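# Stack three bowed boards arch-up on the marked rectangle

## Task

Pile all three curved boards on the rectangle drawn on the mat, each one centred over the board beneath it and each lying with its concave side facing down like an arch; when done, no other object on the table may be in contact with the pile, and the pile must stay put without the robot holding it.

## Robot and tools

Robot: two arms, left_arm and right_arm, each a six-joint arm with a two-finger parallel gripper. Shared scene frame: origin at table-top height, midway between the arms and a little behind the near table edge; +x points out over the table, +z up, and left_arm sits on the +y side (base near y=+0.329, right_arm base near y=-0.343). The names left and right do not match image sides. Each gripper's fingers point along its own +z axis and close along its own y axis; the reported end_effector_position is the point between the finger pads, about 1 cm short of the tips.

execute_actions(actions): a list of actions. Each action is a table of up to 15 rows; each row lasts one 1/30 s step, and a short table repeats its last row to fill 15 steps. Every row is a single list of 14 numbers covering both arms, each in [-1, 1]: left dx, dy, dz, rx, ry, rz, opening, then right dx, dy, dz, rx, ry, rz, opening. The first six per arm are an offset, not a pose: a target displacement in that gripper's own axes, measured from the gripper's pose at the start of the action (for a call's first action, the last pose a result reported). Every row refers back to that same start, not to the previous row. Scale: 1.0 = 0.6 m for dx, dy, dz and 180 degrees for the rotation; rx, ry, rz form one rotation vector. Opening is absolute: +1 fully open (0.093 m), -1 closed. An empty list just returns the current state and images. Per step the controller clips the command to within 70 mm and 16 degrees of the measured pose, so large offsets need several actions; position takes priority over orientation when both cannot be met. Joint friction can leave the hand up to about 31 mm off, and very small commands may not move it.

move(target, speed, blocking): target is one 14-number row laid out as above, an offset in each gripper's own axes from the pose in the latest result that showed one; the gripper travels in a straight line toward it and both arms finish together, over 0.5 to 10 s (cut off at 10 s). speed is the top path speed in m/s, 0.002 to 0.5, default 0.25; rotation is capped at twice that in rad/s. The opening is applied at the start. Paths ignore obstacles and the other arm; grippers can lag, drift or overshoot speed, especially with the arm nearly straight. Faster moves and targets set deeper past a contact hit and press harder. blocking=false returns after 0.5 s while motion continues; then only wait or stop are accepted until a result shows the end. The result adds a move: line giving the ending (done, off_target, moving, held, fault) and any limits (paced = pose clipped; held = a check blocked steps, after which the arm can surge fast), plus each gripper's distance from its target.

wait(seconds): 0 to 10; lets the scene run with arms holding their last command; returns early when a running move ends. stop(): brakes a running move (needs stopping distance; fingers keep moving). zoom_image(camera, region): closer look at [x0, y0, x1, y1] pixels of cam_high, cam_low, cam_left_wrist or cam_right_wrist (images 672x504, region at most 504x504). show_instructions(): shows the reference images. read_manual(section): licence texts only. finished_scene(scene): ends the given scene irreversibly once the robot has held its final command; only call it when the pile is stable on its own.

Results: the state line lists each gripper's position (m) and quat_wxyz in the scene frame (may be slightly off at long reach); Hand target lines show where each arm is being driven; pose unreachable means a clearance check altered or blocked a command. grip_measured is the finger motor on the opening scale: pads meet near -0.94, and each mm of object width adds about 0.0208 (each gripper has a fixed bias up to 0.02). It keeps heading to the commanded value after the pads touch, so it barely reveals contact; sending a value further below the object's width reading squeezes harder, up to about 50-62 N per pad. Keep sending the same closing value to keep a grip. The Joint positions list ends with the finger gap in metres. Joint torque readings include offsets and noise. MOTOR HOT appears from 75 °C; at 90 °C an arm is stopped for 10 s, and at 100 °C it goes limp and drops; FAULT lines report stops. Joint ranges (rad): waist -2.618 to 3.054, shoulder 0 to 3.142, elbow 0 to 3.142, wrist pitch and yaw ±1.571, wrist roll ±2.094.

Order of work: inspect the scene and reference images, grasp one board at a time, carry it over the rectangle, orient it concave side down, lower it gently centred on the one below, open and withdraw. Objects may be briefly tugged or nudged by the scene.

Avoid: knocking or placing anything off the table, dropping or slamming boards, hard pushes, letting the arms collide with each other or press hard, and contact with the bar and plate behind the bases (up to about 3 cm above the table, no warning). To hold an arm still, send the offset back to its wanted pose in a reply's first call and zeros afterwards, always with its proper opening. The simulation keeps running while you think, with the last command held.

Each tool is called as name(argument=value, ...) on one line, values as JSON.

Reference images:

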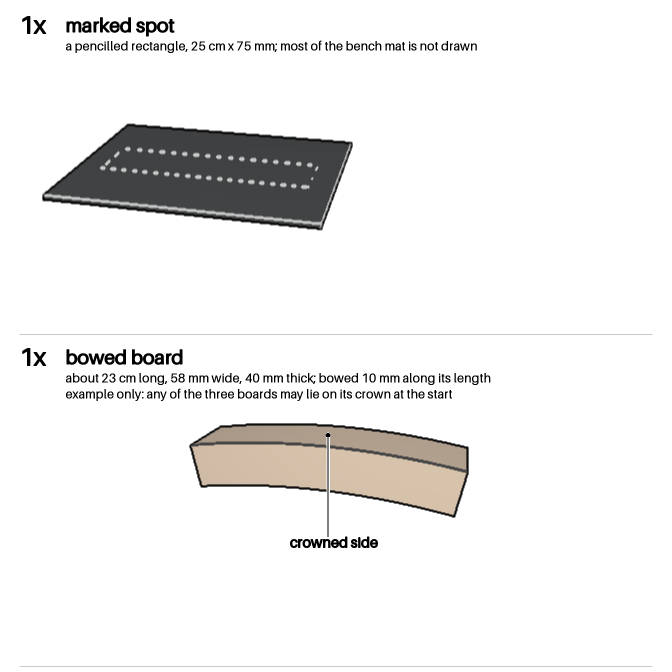

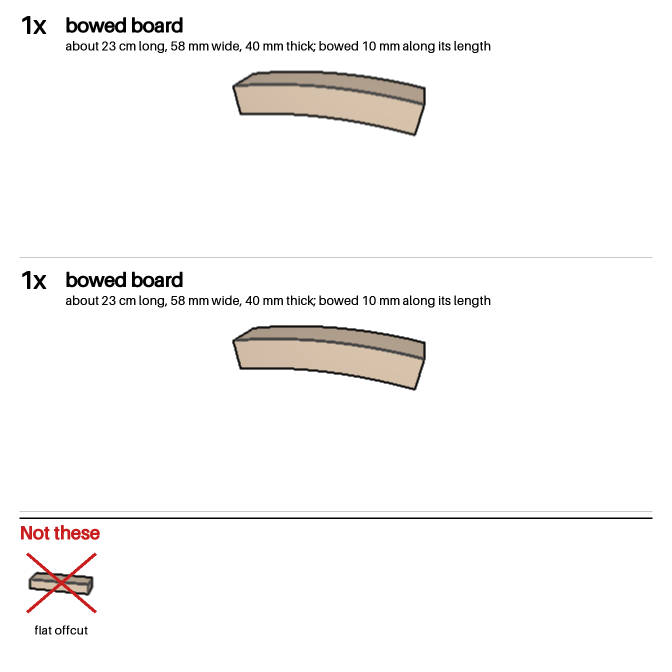

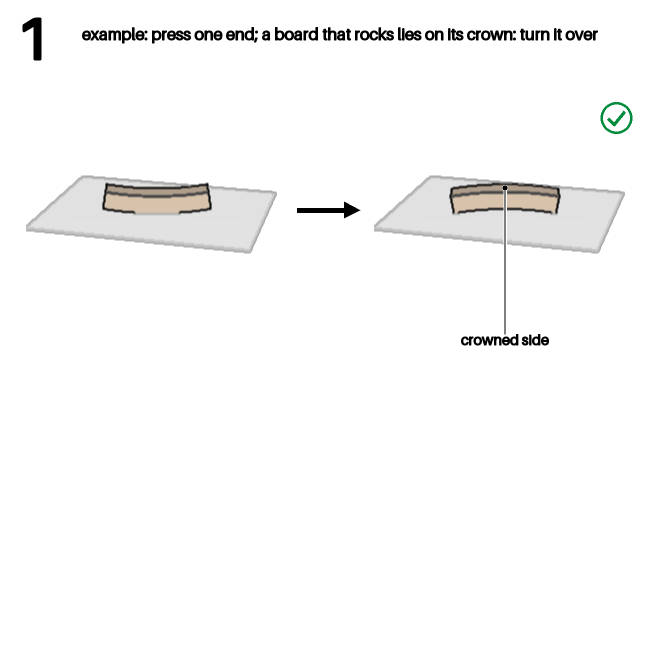

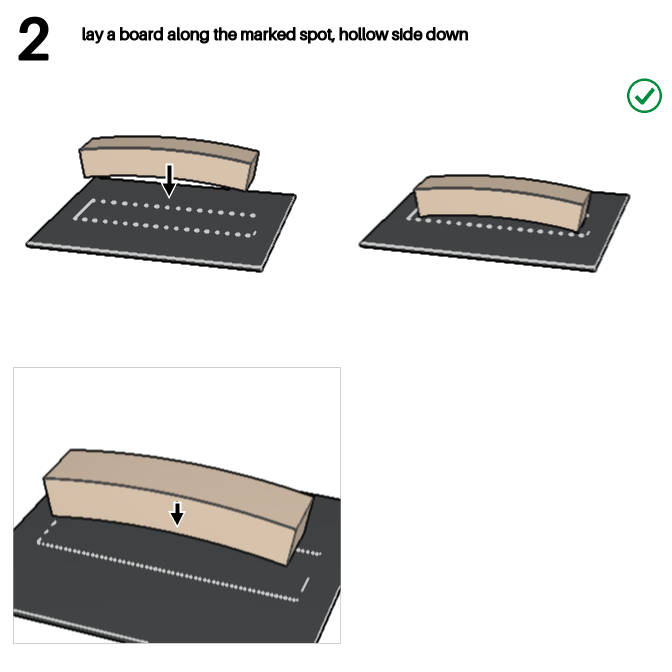

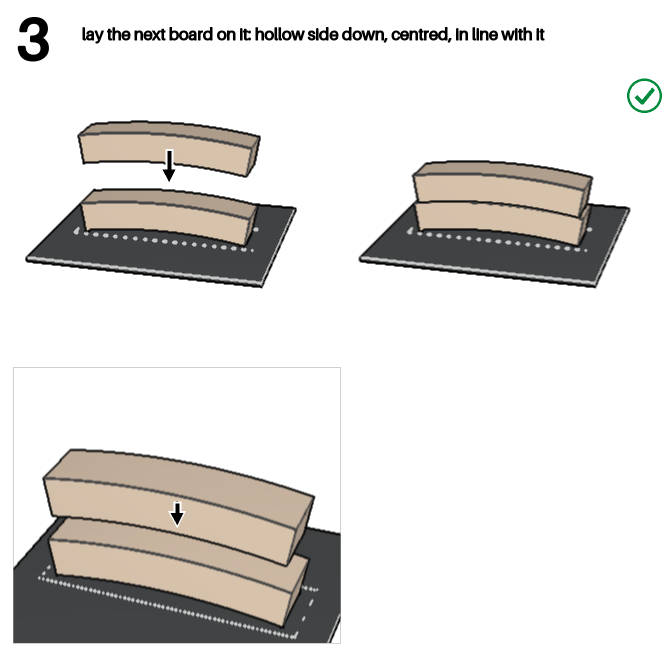

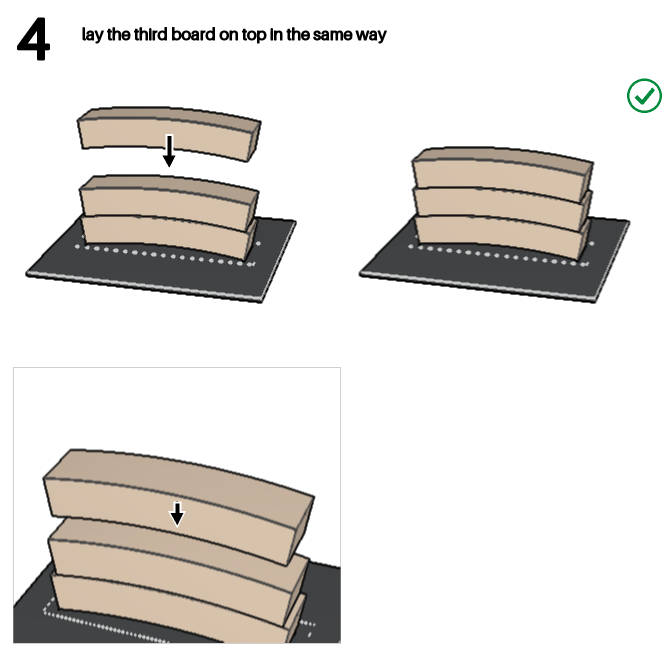

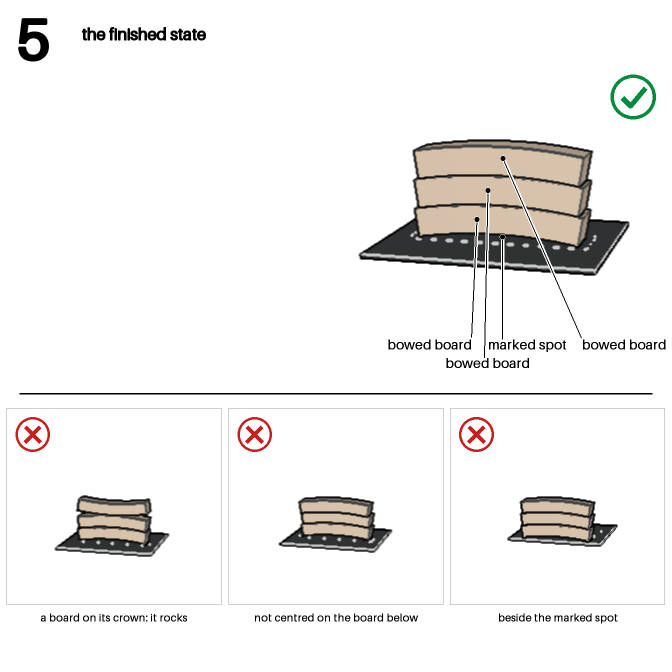

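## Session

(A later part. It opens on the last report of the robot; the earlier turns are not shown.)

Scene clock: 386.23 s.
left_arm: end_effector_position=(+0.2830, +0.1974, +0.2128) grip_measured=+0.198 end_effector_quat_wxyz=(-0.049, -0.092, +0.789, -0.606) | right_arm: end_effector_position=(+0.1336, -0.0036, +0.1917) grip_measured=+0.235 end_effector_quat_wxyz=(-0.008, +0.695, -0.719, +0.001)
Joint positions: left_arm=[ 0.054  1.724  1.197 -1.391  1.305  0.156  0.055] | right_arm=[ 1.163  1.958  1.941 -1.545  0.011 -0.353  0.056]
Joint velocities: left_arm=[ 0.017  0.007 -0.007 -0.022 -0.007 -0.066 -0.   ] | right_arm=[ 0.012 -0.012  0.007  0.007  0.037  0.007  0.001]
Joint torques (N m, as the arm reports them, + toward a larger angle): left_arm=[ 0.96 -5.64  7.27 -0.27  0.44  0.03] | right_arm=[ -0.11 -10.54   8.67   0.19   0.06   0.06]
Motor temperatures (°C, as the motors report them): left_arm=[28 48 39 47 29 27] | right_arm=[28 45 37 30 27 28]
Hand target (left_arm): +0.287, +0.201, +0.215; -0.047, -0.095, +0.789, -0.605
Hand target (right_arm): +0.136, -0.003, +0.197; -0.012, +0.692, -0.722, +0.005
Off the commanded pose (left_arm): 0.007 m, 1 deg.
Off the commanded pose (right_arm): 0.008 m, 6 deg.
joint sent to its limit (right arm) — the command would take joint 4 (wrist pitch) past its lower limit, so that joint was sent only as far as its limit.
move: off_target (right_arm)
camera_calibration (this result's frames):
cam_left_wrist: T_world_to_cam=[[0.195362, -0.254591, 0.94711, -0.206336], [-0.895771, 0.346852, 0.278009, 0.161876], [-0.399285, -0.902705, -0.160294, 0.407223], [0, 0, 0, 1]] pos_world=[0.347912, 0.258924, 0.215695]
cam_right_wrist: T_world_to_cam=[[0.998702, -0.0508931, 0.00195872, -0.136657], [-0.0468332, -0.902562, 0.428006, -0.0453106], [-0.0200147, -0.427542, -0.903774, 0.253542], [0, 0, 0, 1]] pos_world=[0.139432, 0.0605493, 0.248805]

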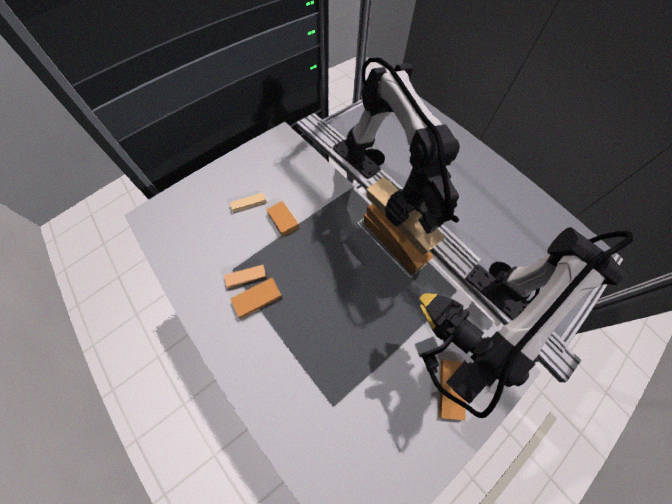

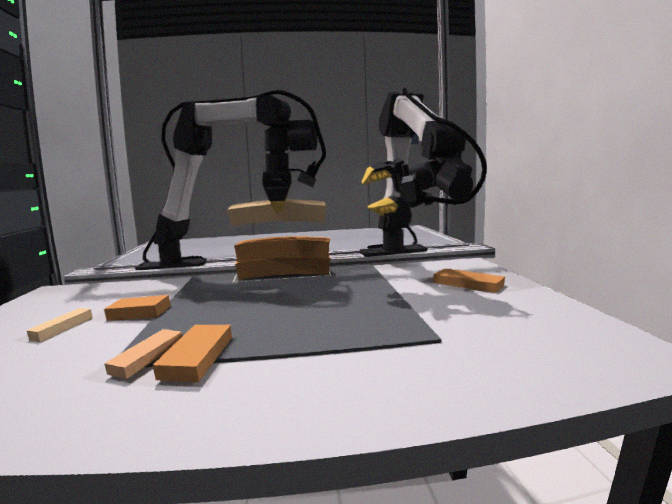

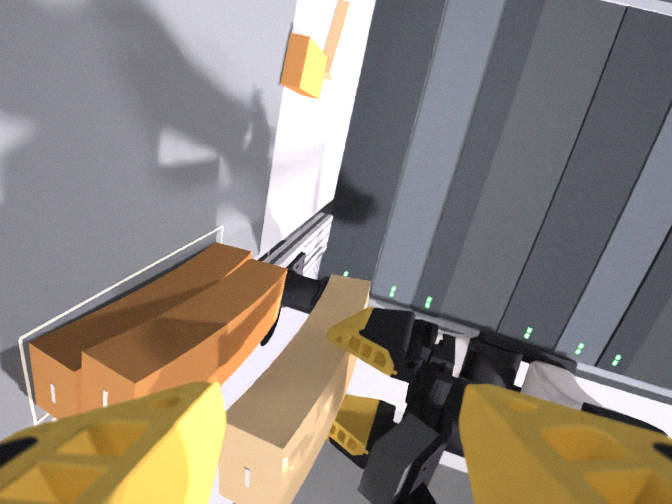

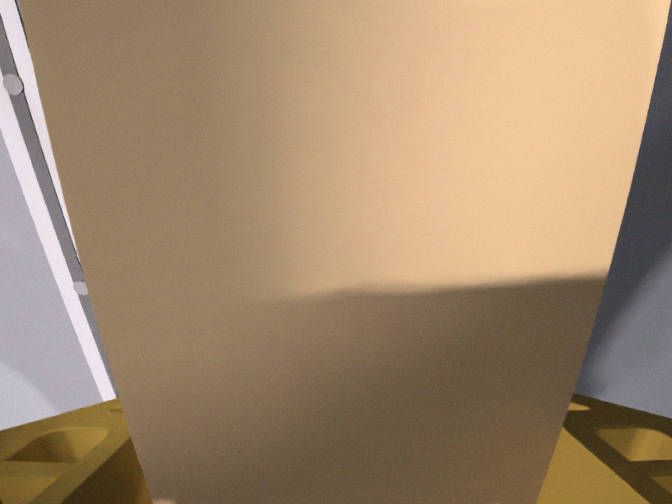

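move(target=[0,0,0,0,0,0,0.2, -0.027,-0.012,0.05,0,0.015,0.005,0], speed=0.06)

zoom_image(camera="cam_low", region=[180,160,380,300])

zoom_image(camera="cam_high", region=[320,150,500,310])

Scene clock: 390.00 s.
left_arm: end_effector_position=(+0.2822, +0.1974, +0.2130) grip_measured=+0.198 end_effector_quat_wxyz=(-0.050, -0.091, +0.789, -0.606) | right_arm: end_effector_position=(+0.1384, +0.0069, +0.1554) grip_measured=+0.235 end_effector_quat_wxyz=(+0.025, +0.690, -0.723, +0.017)
Joint positions: left_arm=[ 0.054  1.724  1.197 -1.399  1.304  0.162  0.055] | right_arm=[ 1.163  2.06   1.941 -1.515  0.015 -0.339  0.056]
Joint velocities: left_arm=[-0.012  0.002 -0.012 -0.066  0.022 -0.037  0.   ] | right_arm=[-0.022  0.012  0.007 -0.007 -0.022  0.022  0.   ]
Joint torques (N m, as the arm reports them, + toward a larger angle): left_arm=[-0.01 -6.42  5.3  -0.09  0.5  -0.12] | right_arm=[  0.06 -12.04   8.7    0.25   0.08   0.08]
Motor temperatures (°C, as the motors report them): left_arm=[28 48 39 46 29 27] | right_arm=[28 45 37 30 27 28]
Hand target (left_arm): +0.283, +0.197, +0.213; -0.049, -0.091, +0.789, -0.606
Hand target (right_arm): +0.141, +0.012, +0.162; +0.009, +0.689, -0.725, +0.017
Off the commanded pose (left_arm): 0.001 m, 0 deg.
Off the commanded pose (right_arm): 0.009 m, 2 deg.
move: done
camera_calibration (this result's frames):
cam_left_wrist: T_world_to_cam=[[0.1966, -0.254544, 0.946866, -0.206726], [-0.894763, 0.348317, 0.279418, 0.16032], [-0.400934, -0.902155, -0.159277, 0.407038], [0, 0, 0, 1]] pos_world=[0.347286, 0.258749, 0.215777]
cam_right_wrist: T_world_to_cam=[[0.997773, -0.0643884, -0.017406, -0.13763], [-0.047643, -0.870639, 0.48961, -0.0297575], [-0.0466795, -0.48769, -0.871768, 0.224438], [0, 0, 0, 1]] pos_world=[0.146382, 0.0746865, 0.207832]

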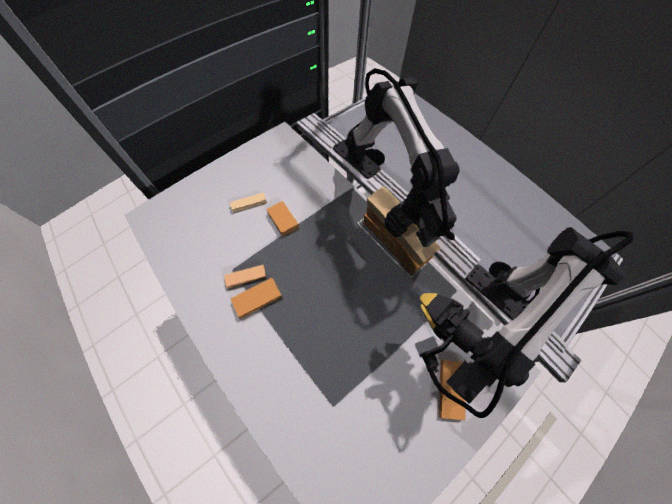

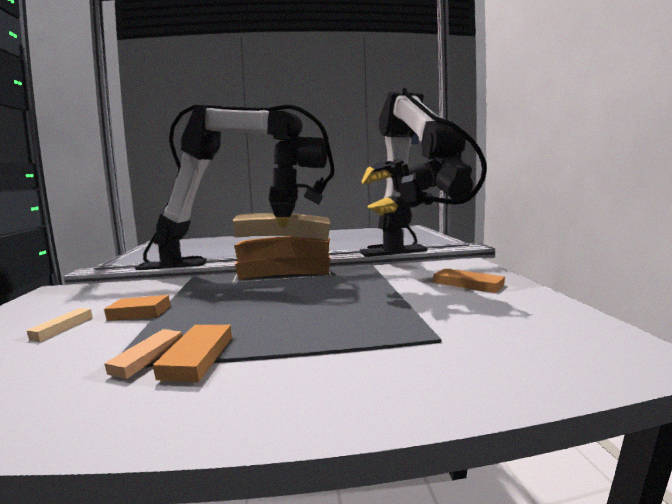

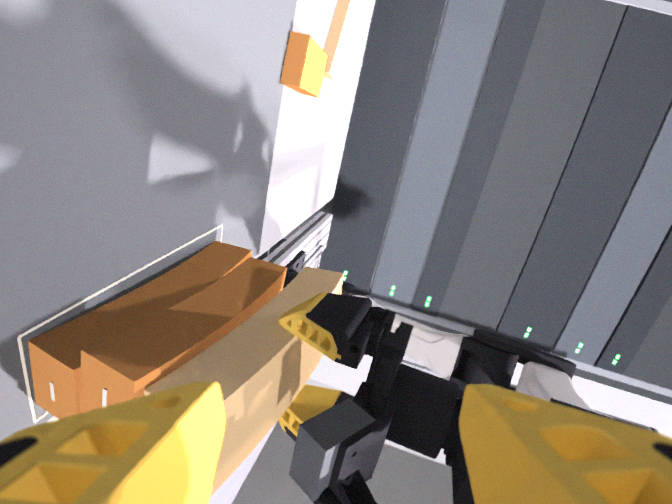

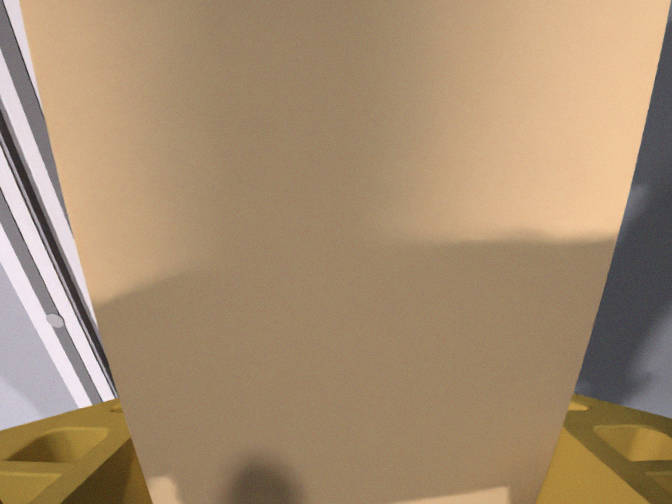

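Region (180, 160, 380, 300) of cam_low's 672x504 image, scaled by 2.520, with more detail than that image has; it fills the top 353 rows of this view, and the rest is white.

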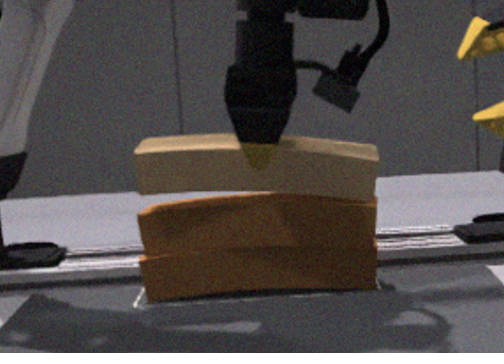

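Region (320, 150, 500, 310) of cam_high's 672x504 image, scaled by 2.800, with more detail than that image has.

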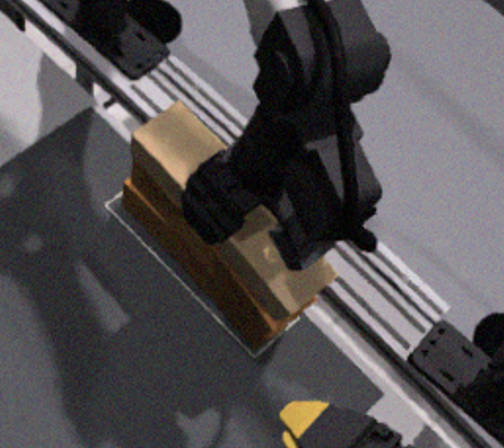

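move(target=[0,0,0,0,0,0,0.2, 0,0,0.008,0,-0.03,0,0], speed=0.03)

zoom_image(camera="cam_low", region=[180,160,380,300])

Scene clock: 396.13 s.
left_arm: end_effector_position=(+0.2822, +0.1974, +0.2130) grip_measured=+0.198 end_effector_quat_wxyz=(-0.050, -0.092, +0.789, -0.606) | right_arm: end_effector_position=(+0.1388, +0.0091, +0.1438) grip_measured=+0.235 end_effector_quat_wxyz=(-0.002, +0.690, -0.724, -0.005)
Joint positions: left_arm=[ 0.054  1.724  1.197 -1.399  1.304  0.161  0.055] | right_arm=[ 1.157  1.993  1.799 -1.373 -0.003 -0.346  0.056]
Joint velocities: left_arm=[ 0.012 -0.007  0.007  0.007  0.022 -0.007  0.   ] | right_arm=[-0.007 -0.012 -0.007  0.007 -0.022 -0.051  0.   ]
Joint torques (N m, as the arm reports them, + toward a larger angle): left_arm=[-0.01 -6.44  5.38 -0.17  0.5  -0.06] | right_arm=[ -0.77 -13.83   5.58   0.39  -0.21  -0.09]
Motor temperatures (°C, as the motors report them): left_arm=[28 47 39 44 29 27] | right_arm=[28 46 37 30 27 28]
Hand target (left_arm): +0.282, +0.197, +0.213; -0.050, -0.092, +0.789, -0.606
Hand target (right_arm): +0.138, +0.007, +0.151; -0.009, +0.690, -0.723, -0.015
Off the commanded pose (left_arm): 0.000 m, 0 deg.
Off the commanded pose (right_arm): 0.007 m, 1 deg.
move: done
camera_calibration (this result's frames):
cam_left_wrist: T_world_to_cam=[[0.196973, -0.254513, 0.946797, -0.206822], [-0.894695, 0.348231, 0.279743, 0.160248], [-0.400902, -0.902196, -0.159119, 0.407004], [0, 0, 0, 1]] pos_world=[0.347281, 0.258755, 0.215752]
cam_right_wrist: T_world_to_cam=[[0.997861, -0.064048, -0.0130991, -0.138727], [-0.0522923, -0.90225, 0.428032, -0.0123584], [-0.0392333, -0.426431, -0.903669, 0.218345], [0, 0, 0, 1]] pos_world=[0.14635, 0.0730737, 0.200784]

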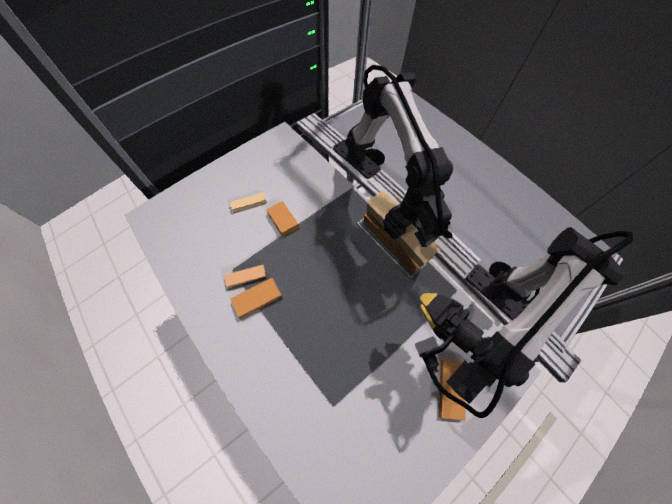

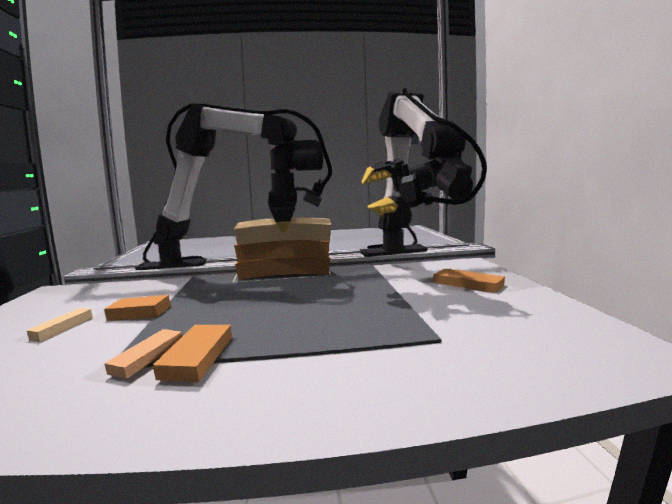

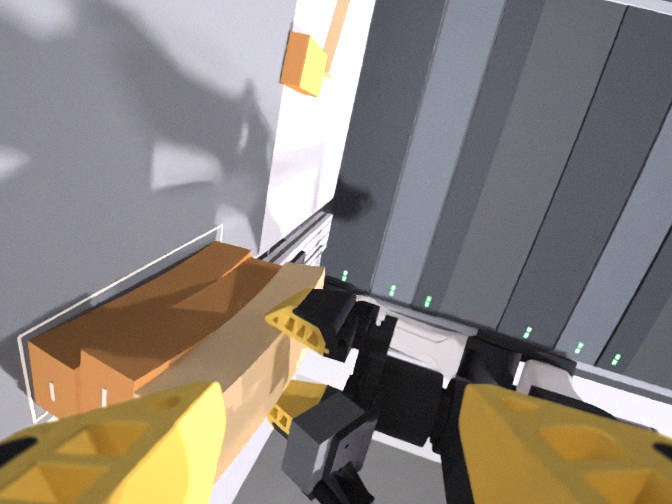

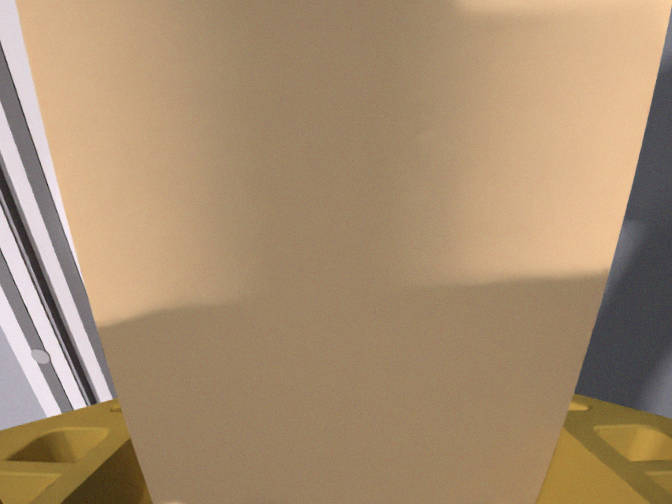

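Region (180, 160, 380, 300) of cam_low's 672x504 image, scaled by 2.520, with more detail than that image has; it fills the top 353 rows of this view, and the rest is white.

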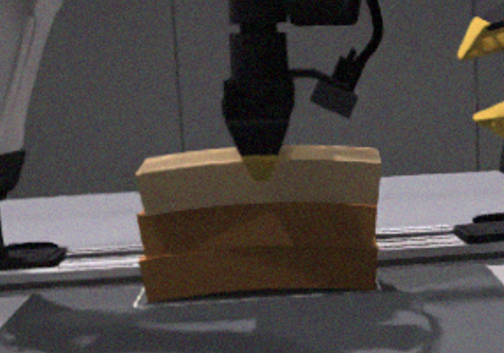

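move(target=[0,0,0,0,0,0,0.2, 0,0,0,0,0,0,0.8])

move(target=[0.2,0.238,0.05,0,0,0.56,0.8, 0.2,-0.1,-0.12,0,0,0,0.8], speed=0.15)

Scene clock: 406.90 s.
left_arm: end_effector_position=(+0.2822, +0.1974, +0.2130) grip_measured=+0.198 end_effector_quat_wxyz=(-0.050, -0.092, +0.789, -0.606) | right_arm: end_effector_position=(+0.1388, +0.0092, +0.1437) grip_measured=+0.797 end_effector_quat_wxyz=(-0.003, +0.690, -0.724, -0.005)
Joint positions: left_arm=[ 0.054  1.724  1.197 -1.399  1.304  0.161  0.055] | right_arm=[ 1.157  1.993  1.799 -1.372 -0.003 -0.347  0.083]
Joint velocities: left_arm=[-0.002  0.007 -0.002 -0.037 -0.095  0.051 -0.   ] | right_arm=[ 0.017  0.002  0.002 -0.007 -0.022  0.037 -0.   ]
Joint torques (N m, as the arm reports them, + toward a larger angle): left_arm=[-0.02 -6.53  5.3  -0.16  0.54 -0.05] | right_arm=[ -0.17 -11.6    6.78   0.34  -0.11   0.03]
Motor temperatures (°C, as the motors report them): left_arm=[28 46 38 42 29 27] | right_arm=[28 49 36 30 27 28]
Hand target (left_arm): +0.282, +0.197, +0.213; -0.050, -0.092, +0.789, -0.606
Hand target (right_arm): +0.139, +0.009, +0.144; -0.002, +0.690, -0.724, -0.005
Off the commanded pose (left_arm): 0.000 m, 0 deg.
Off the commanded pose (right_arm): 0.000 m, 0 deg.
move: done
camera_calibration (this result's frames):
cam_left_wrist: T_world_to_cam=[[0.196973, -0.254513, 0.946797, -0.206822], [-0.894695, 0.348231, 0.279743, 0.160248], [-0.400902, -0.902196, -0.159119, 0.407004], [0, 0, 0, 1]] pos_world=[0.347281, 0.258755, 0.215752]
cam_right_wrist: T_world_to_cam=[[0.997883, -0.0636591, -0.0133327, -0.138671], [-0.0518602, -0.902483, 0.427591, -0.0122101], [-0.0392526, -0.425994, -0.903874, 0.218336], [0, 0, 0, 1]] pos_world=[0.146315, 0.0731627, 0.20072]

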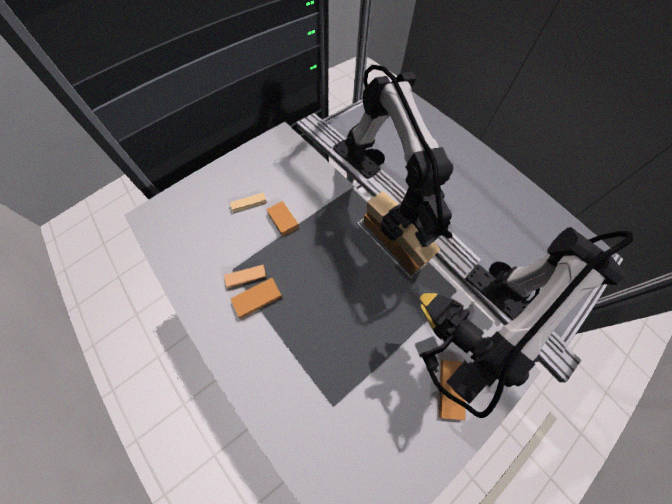

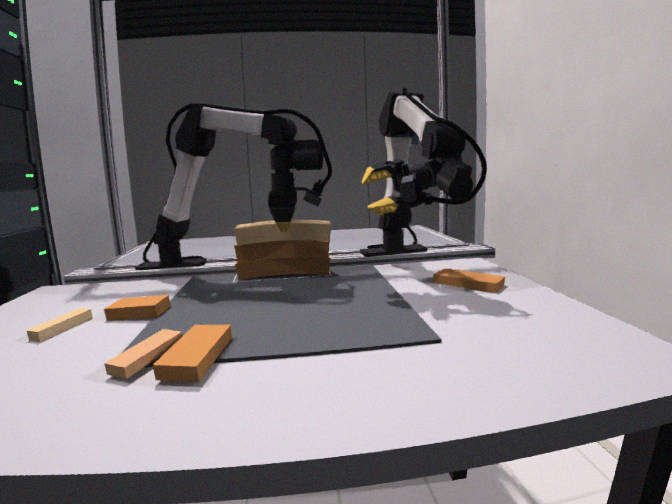

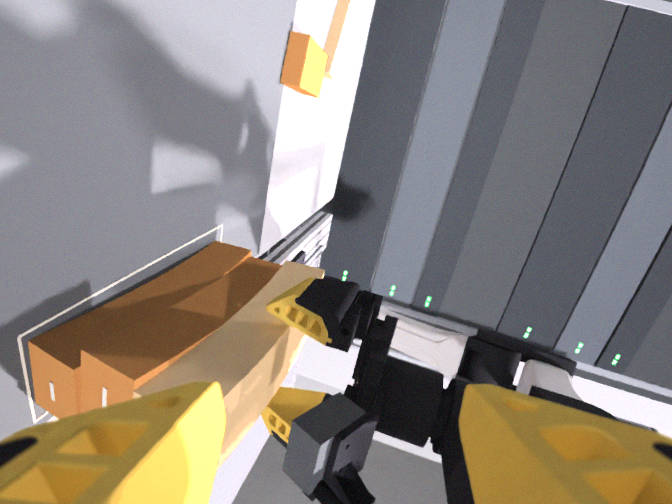

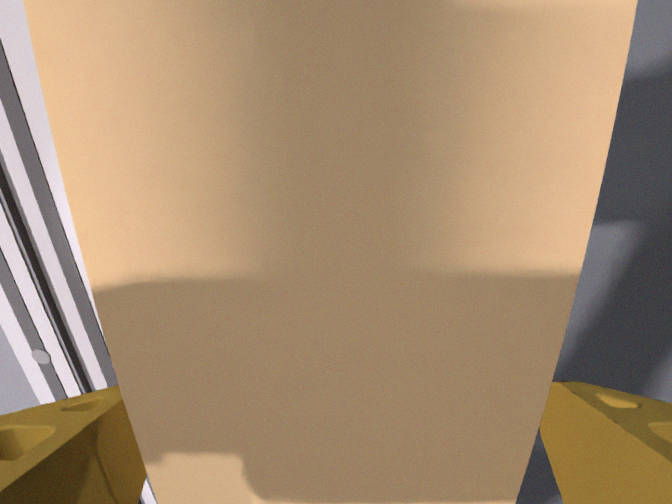

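Scene clock: 413.23 s.
left_arm: end_effector_position=(+0.1371, +0.1908, +0.0959) grip_measured=+0.798 end_effector_quat_wxyz=(+0.425, +0.543, +0.585, -0.426) | right_arm: end_effector_position=(+0.1981, -0.1036, +0.2172) grip_measured=+0.797 end_effector_quat_wxyz=(-0.023, +0.690, -0.723, -0.009)
Joint positions: left_arm=[ 0.127  1.525  0.407 -0.998  1.26   2.093  0.084] | right_arm=[ 0.839  1.727  1.75  -1.549 -0.008 -0.665  0.083]
Joint velocities: left_arm=[-0.002  0.007  0.012  0.007 -0.066 -0.037  0.   ] | right_arm=[-0.012 -0.012  0.012 -0.081 -0.037  0.007 -0.   ]
Joint torques (N m, as the arm reports them, + toward a larger angle): left_arm=[ 1.07 -4.15  1.88 -0.33  0.37 -0.06] | right_arm=[-0.79 -9.66  4.98  0.27  0.01 -0.09]
Motor temperatures (°C, as the motors report them): left_arm=[28 46 38 42 29 27] | right_arm=[28 49 36 30 27 28]
Hand target (left_arm): +0.136, +0.192, +0.093; +0.432, +0.547, +0.584, -0.416
Hand target (right_arm): +0.196, -0.113, +0.216; -0.012, +0.690, -0.724, -0.003
Off the commanded pose (left_arm): 0.004 m, 2 deg.
Off the commanded pose (right_arm): 0.012 m, 2 deg.
joint sent to its limit (left arm) — the command would take joint 6 (wrist roll) past its upper limit, so that joint was sent only as far as its limit.
joint sent to its limit (right arm) — the command would take joint 4 (wrist pitch) past its lower limit, so that joint was sent only as far as its limit.
move: off_target (right_arm)
camera_calibration (this result's frames):
cam_left_wrist: T_world_to_cam=[[-0.998488, -0.0481056, 0.0265821, 0.143687], [-0.051901, 0.666135, -0.744023, -0.0126513], [0.0180844, -0.744278, -0.667625, 0.285436], [0, 0, 0, 1]] pos_world=[0.137651, 0.227784, 0.177332]
cam_right_wrist: T_world_to_cam=[[0.997985, -0.0629079, 0.0083308, -0.208733], [-0.0610705, -0.916471, 0.395413, -0.135003], [-0.0172397, -0.395125, -0.918466, 0.241076], [0, 0, 0, 1]] pos_world=[0.204224, -0.0416024, 0.276541]

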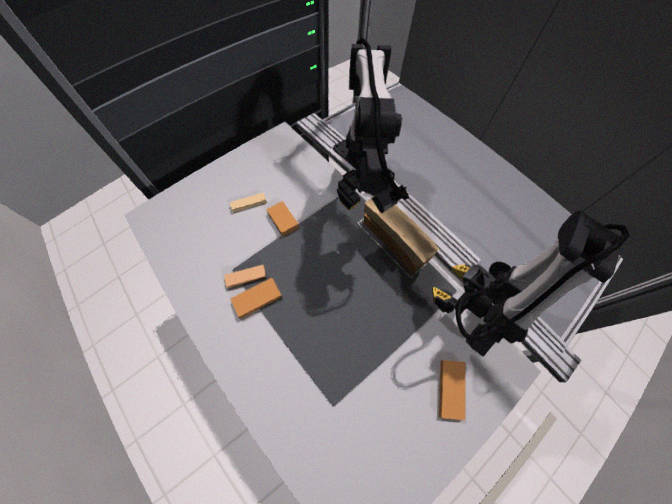

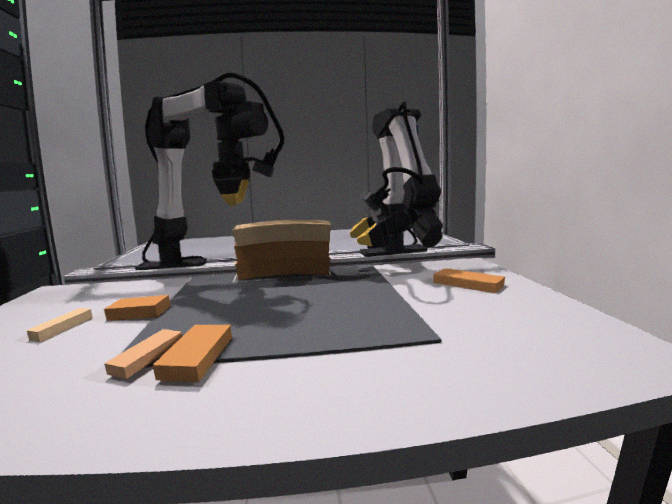

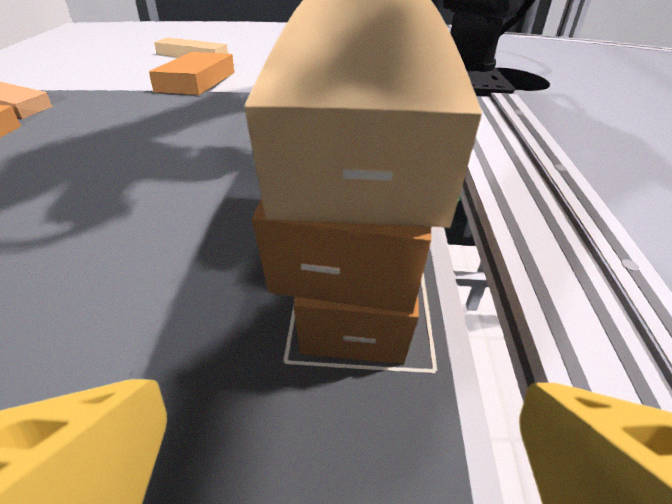

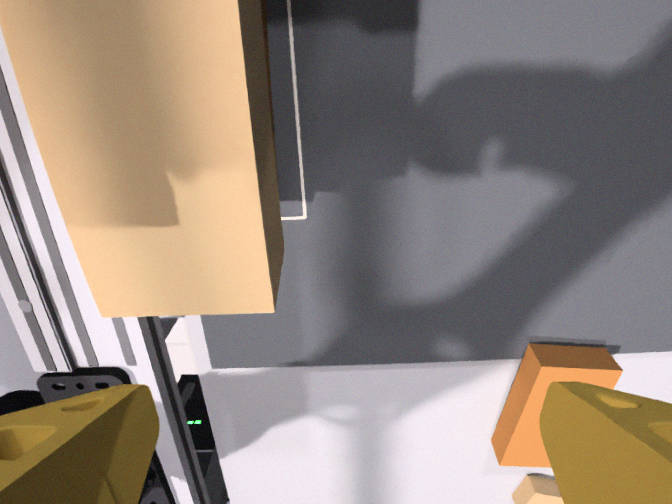

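move(target=[0.058,-0.008,0.085,0,0,0,0.8, 0,0,0,0,0,0,0.8], speed=0.1)

Scene clock: 421.53 s.
left_arm: end_effector_position=(+0.1361, +0.1538, +0.0486) grip_measured=+0.798 end_effector_quat_wxyz=(+0.421, +0.539, +0.591, -0.429) | right_arm: end_effector_position=(+0.1981, -0.1036, +0.2172) grip_measured=+0.797 end_effector_quat_wxyz=(-0.023, +0.691, -0.723, -0.009)
Joint positions: left_arm=[-0.167  1.526  0.07   0.326  1.274  1.051  0.084] | right_arm=[ 0.839  1.727  1.75  -1.549 -0.008 -0.665  0.083]
Joint velocities: left_arm=[ 0.002 -0.012 -0.012  0.051 -0.007  0.037  0.   ] | right_arm=[ 0.007  0.017 -0.002 -0.022 -0.022 -0.007 -0.   ]
Joint torques (N m, as the arm reports them, + toward a larger angle): left_arm=[-0.95 -3.52  1.73  1.01  0.42 -0.15] | right_arm=[-0.12 -8.54  6.52  0.43 -0.07  0.03]
Motor temperatures (°C, as the motors report them): left_arm=[28 44 37 41 29 27] | right_arm=[28 48 36 30 27 28]
Hand target (left_arm): +0.133, +0.153, +0.048; +0.424, +0.545, +0.586, -0.425
Hand target (right_arm): +0.198, -0.104, +0.217; -0.023, +0.690, -0.723, -0.009
Off the commanded pose (left_arm): 0.005 m, 1 deg.
Off the commanded pose (right_arm): 0.000 m, 0 deg.
move: done
camera_calibration (this result's frames):
cam_left_wrist: T_world_to_cam=[[-0.997625, -0.0535945, 0.043266, 0.142101], [-0.0680237, 0.667931, -0.741108, -0.0214307], [0.0108206, -0.742291, -0.66999, 0.227127], [0, 0, 0, 1]] pos_world=[0.137848, 0.190525, 0.130142]
cam_right_wrist: T_world_to_cam=[[0.998008, -0.0625276, 0.00834821, -0.208702], [-0.060728, -0.916491, 0.395419, -0.135075], [-0.0170735, -0.395139, -0.918463, 0.241041], [0, 0, 0, 1]] pos_world=[0.204199, -0.0415997, 0.276541]

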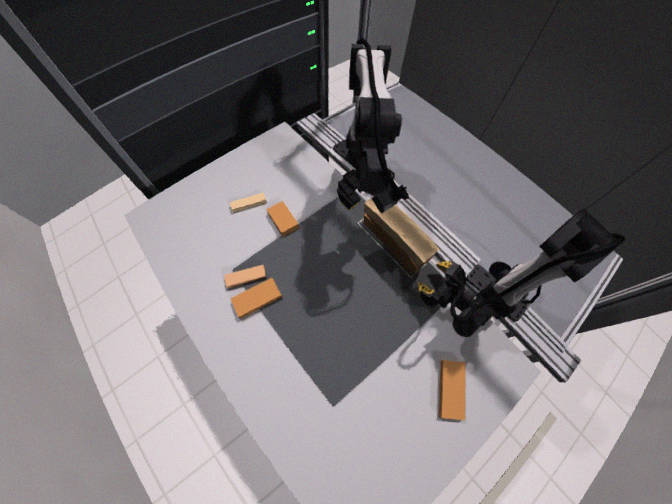

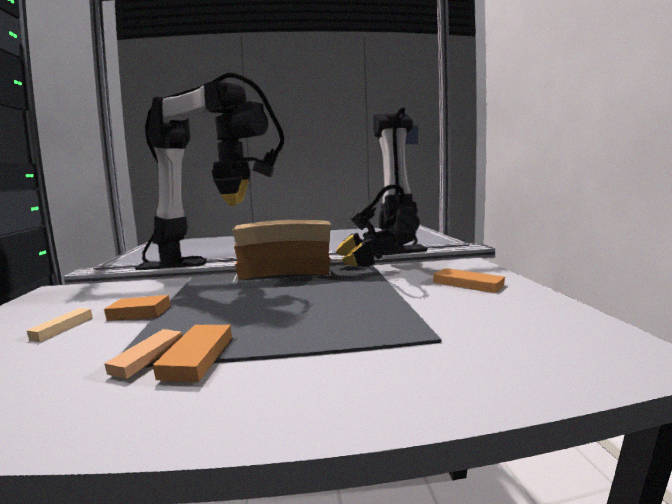

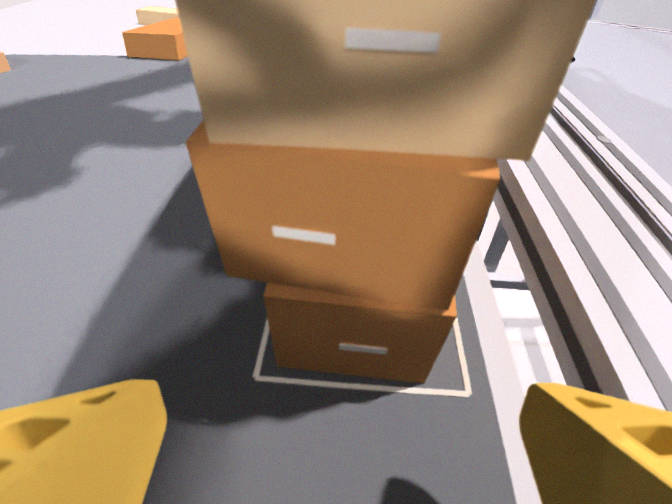

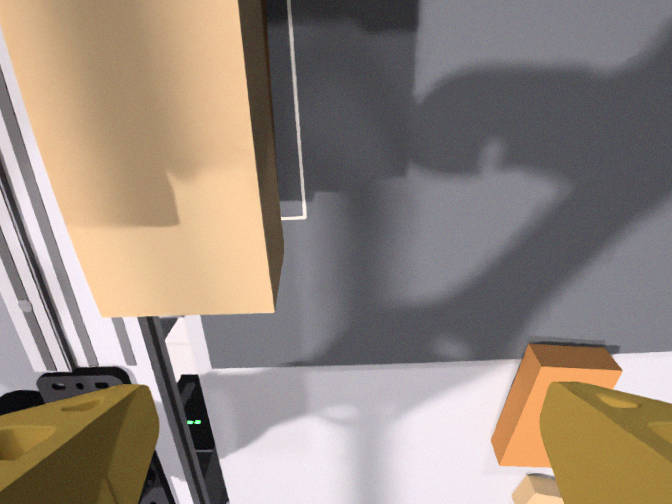

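move(target=[-0.02,-0.008,0.075,0,0,0,0.8, 0,0,0,0,0,0,0.8], speed=0.06)

zoom_image(camera="cam_low", region=[220,160,420,300])

Scene clock: 425.63 s.
left_arm: end_effector_position=(+0.1407, +0.1078, +0.0501) grip_measured=+0.798 end_effector_quat_wxyz=(+0.416, +0.544, +0.590, -0.427) | right_arm: end_effector_position=(+0.1981, -0.1036, +0.2172) grip_measured=+0.797 end_effector_quat_wxyz=(-0.023, +0.691, -0.723, -0.009)
Joint positions: left_arm=[-0.486  1.795  0.004  1.201  1.055  0.468  0.084] | right_arm=[ 0.839  1.727  1.75  -1.549 -0.008 -0.665  0.083]
Joint velocities: left_arm=[ 0.002  0.012  0.017 -0.007  0.007 -0.022  0.002] | right_arm=[ 0.002  0.007  0.002 -0.037 -0.007 -0.022  0.001]
Joint torques (N m, as the arm reports them, + toward a larger angle): left_arm=[-0.88 -2.58  0.5   1.67  0.19 -0.12] | right_arm=[-0.2  -8.61  6.5   0.39 -0.1  -0.01]
Motor temperatures (°C, as the motors report them): left_arm=[28 44 37 42 29 27] | right_arm=[28 47 36 30 27 28]
Hand target (left_arm): +0.135, +0.109, +0.049; +0.414, +0.545, +0.590, -0.429
Hand target (right_arm): +0.198, -0.104, +0.217; -0.023, +0.691, -0.723, -0.009
Off the commanded pose (left_arm): 0.007 m, 1 deg.
Off the commanded pose (right_arm): 0.000 m, 0 deg.
joint sent to its limit (left arm) — the command would take joint 3 (elbow) past its lower limit, so that joint was sent only as far as its limit.
move: done
camera_calibration (this result's frames):
cam_left_wrist: T_world_to_cam=[[-0.998192, -0.0443438, 0.0405853, 0.143402], [-0.0598943, 0.676158, -0.734318, 0.00836724], [0.00512038, -0.735421, -0.677591, 0.194361], [0, 0, 0, 1]] pos_world=[0.142649, 0.143639, 0.132022]
cam_right_wrist: T_world_to_cam=[[0.998008, -0.0625276, 0.00834821, -0.208702], [-0.060728, -0.916491, 0.395419, -0.135075], [-0.0170735, -0.395139, -0.918463, 0.241041], [0, 0, 0, 1]] pos_world=[0.204199, -0.0415997, 0.276541]

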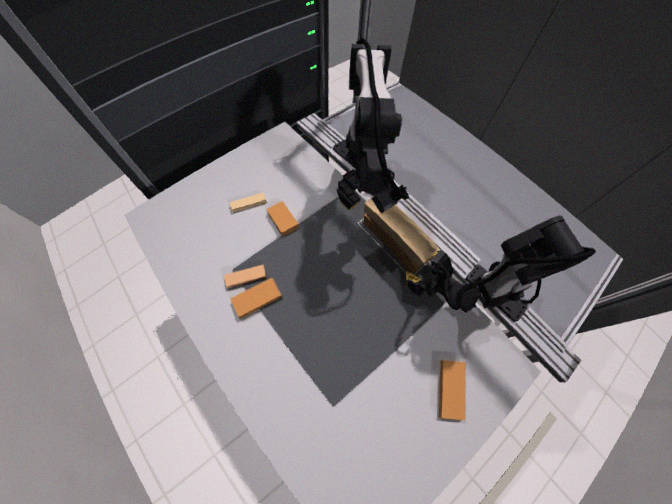

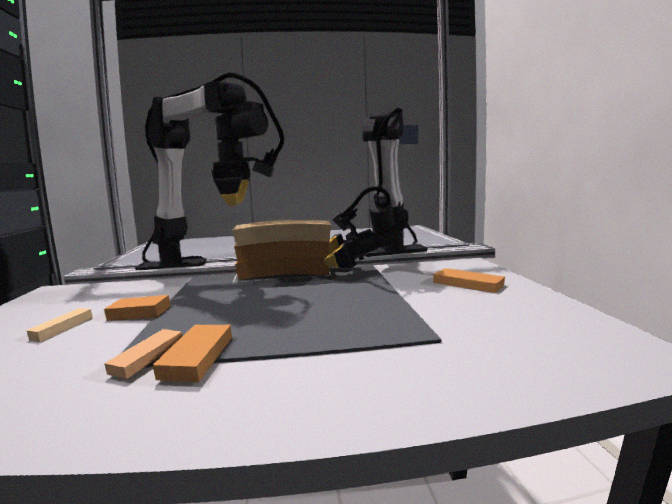

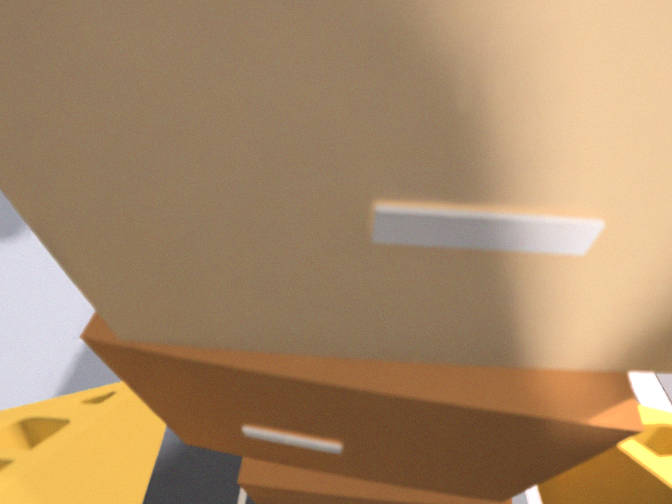

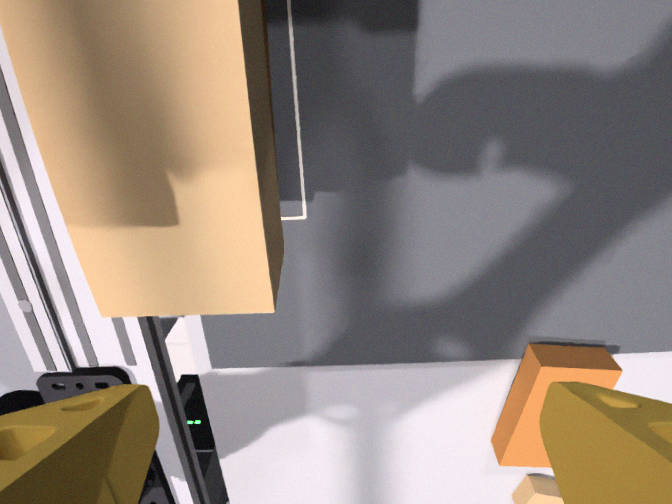

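Region (220, 160, 420, 300) of cam_low's 672x504 image, scaled by 2.520, with more detail than that image has; it fills the top 353 rows of this view, and the rest is white.

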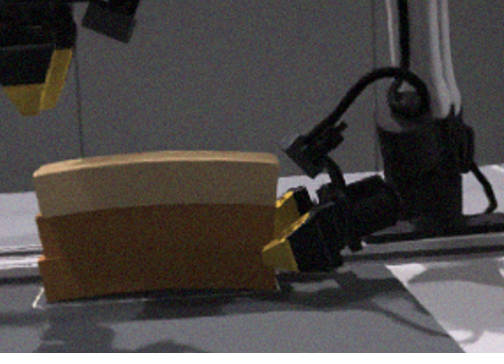

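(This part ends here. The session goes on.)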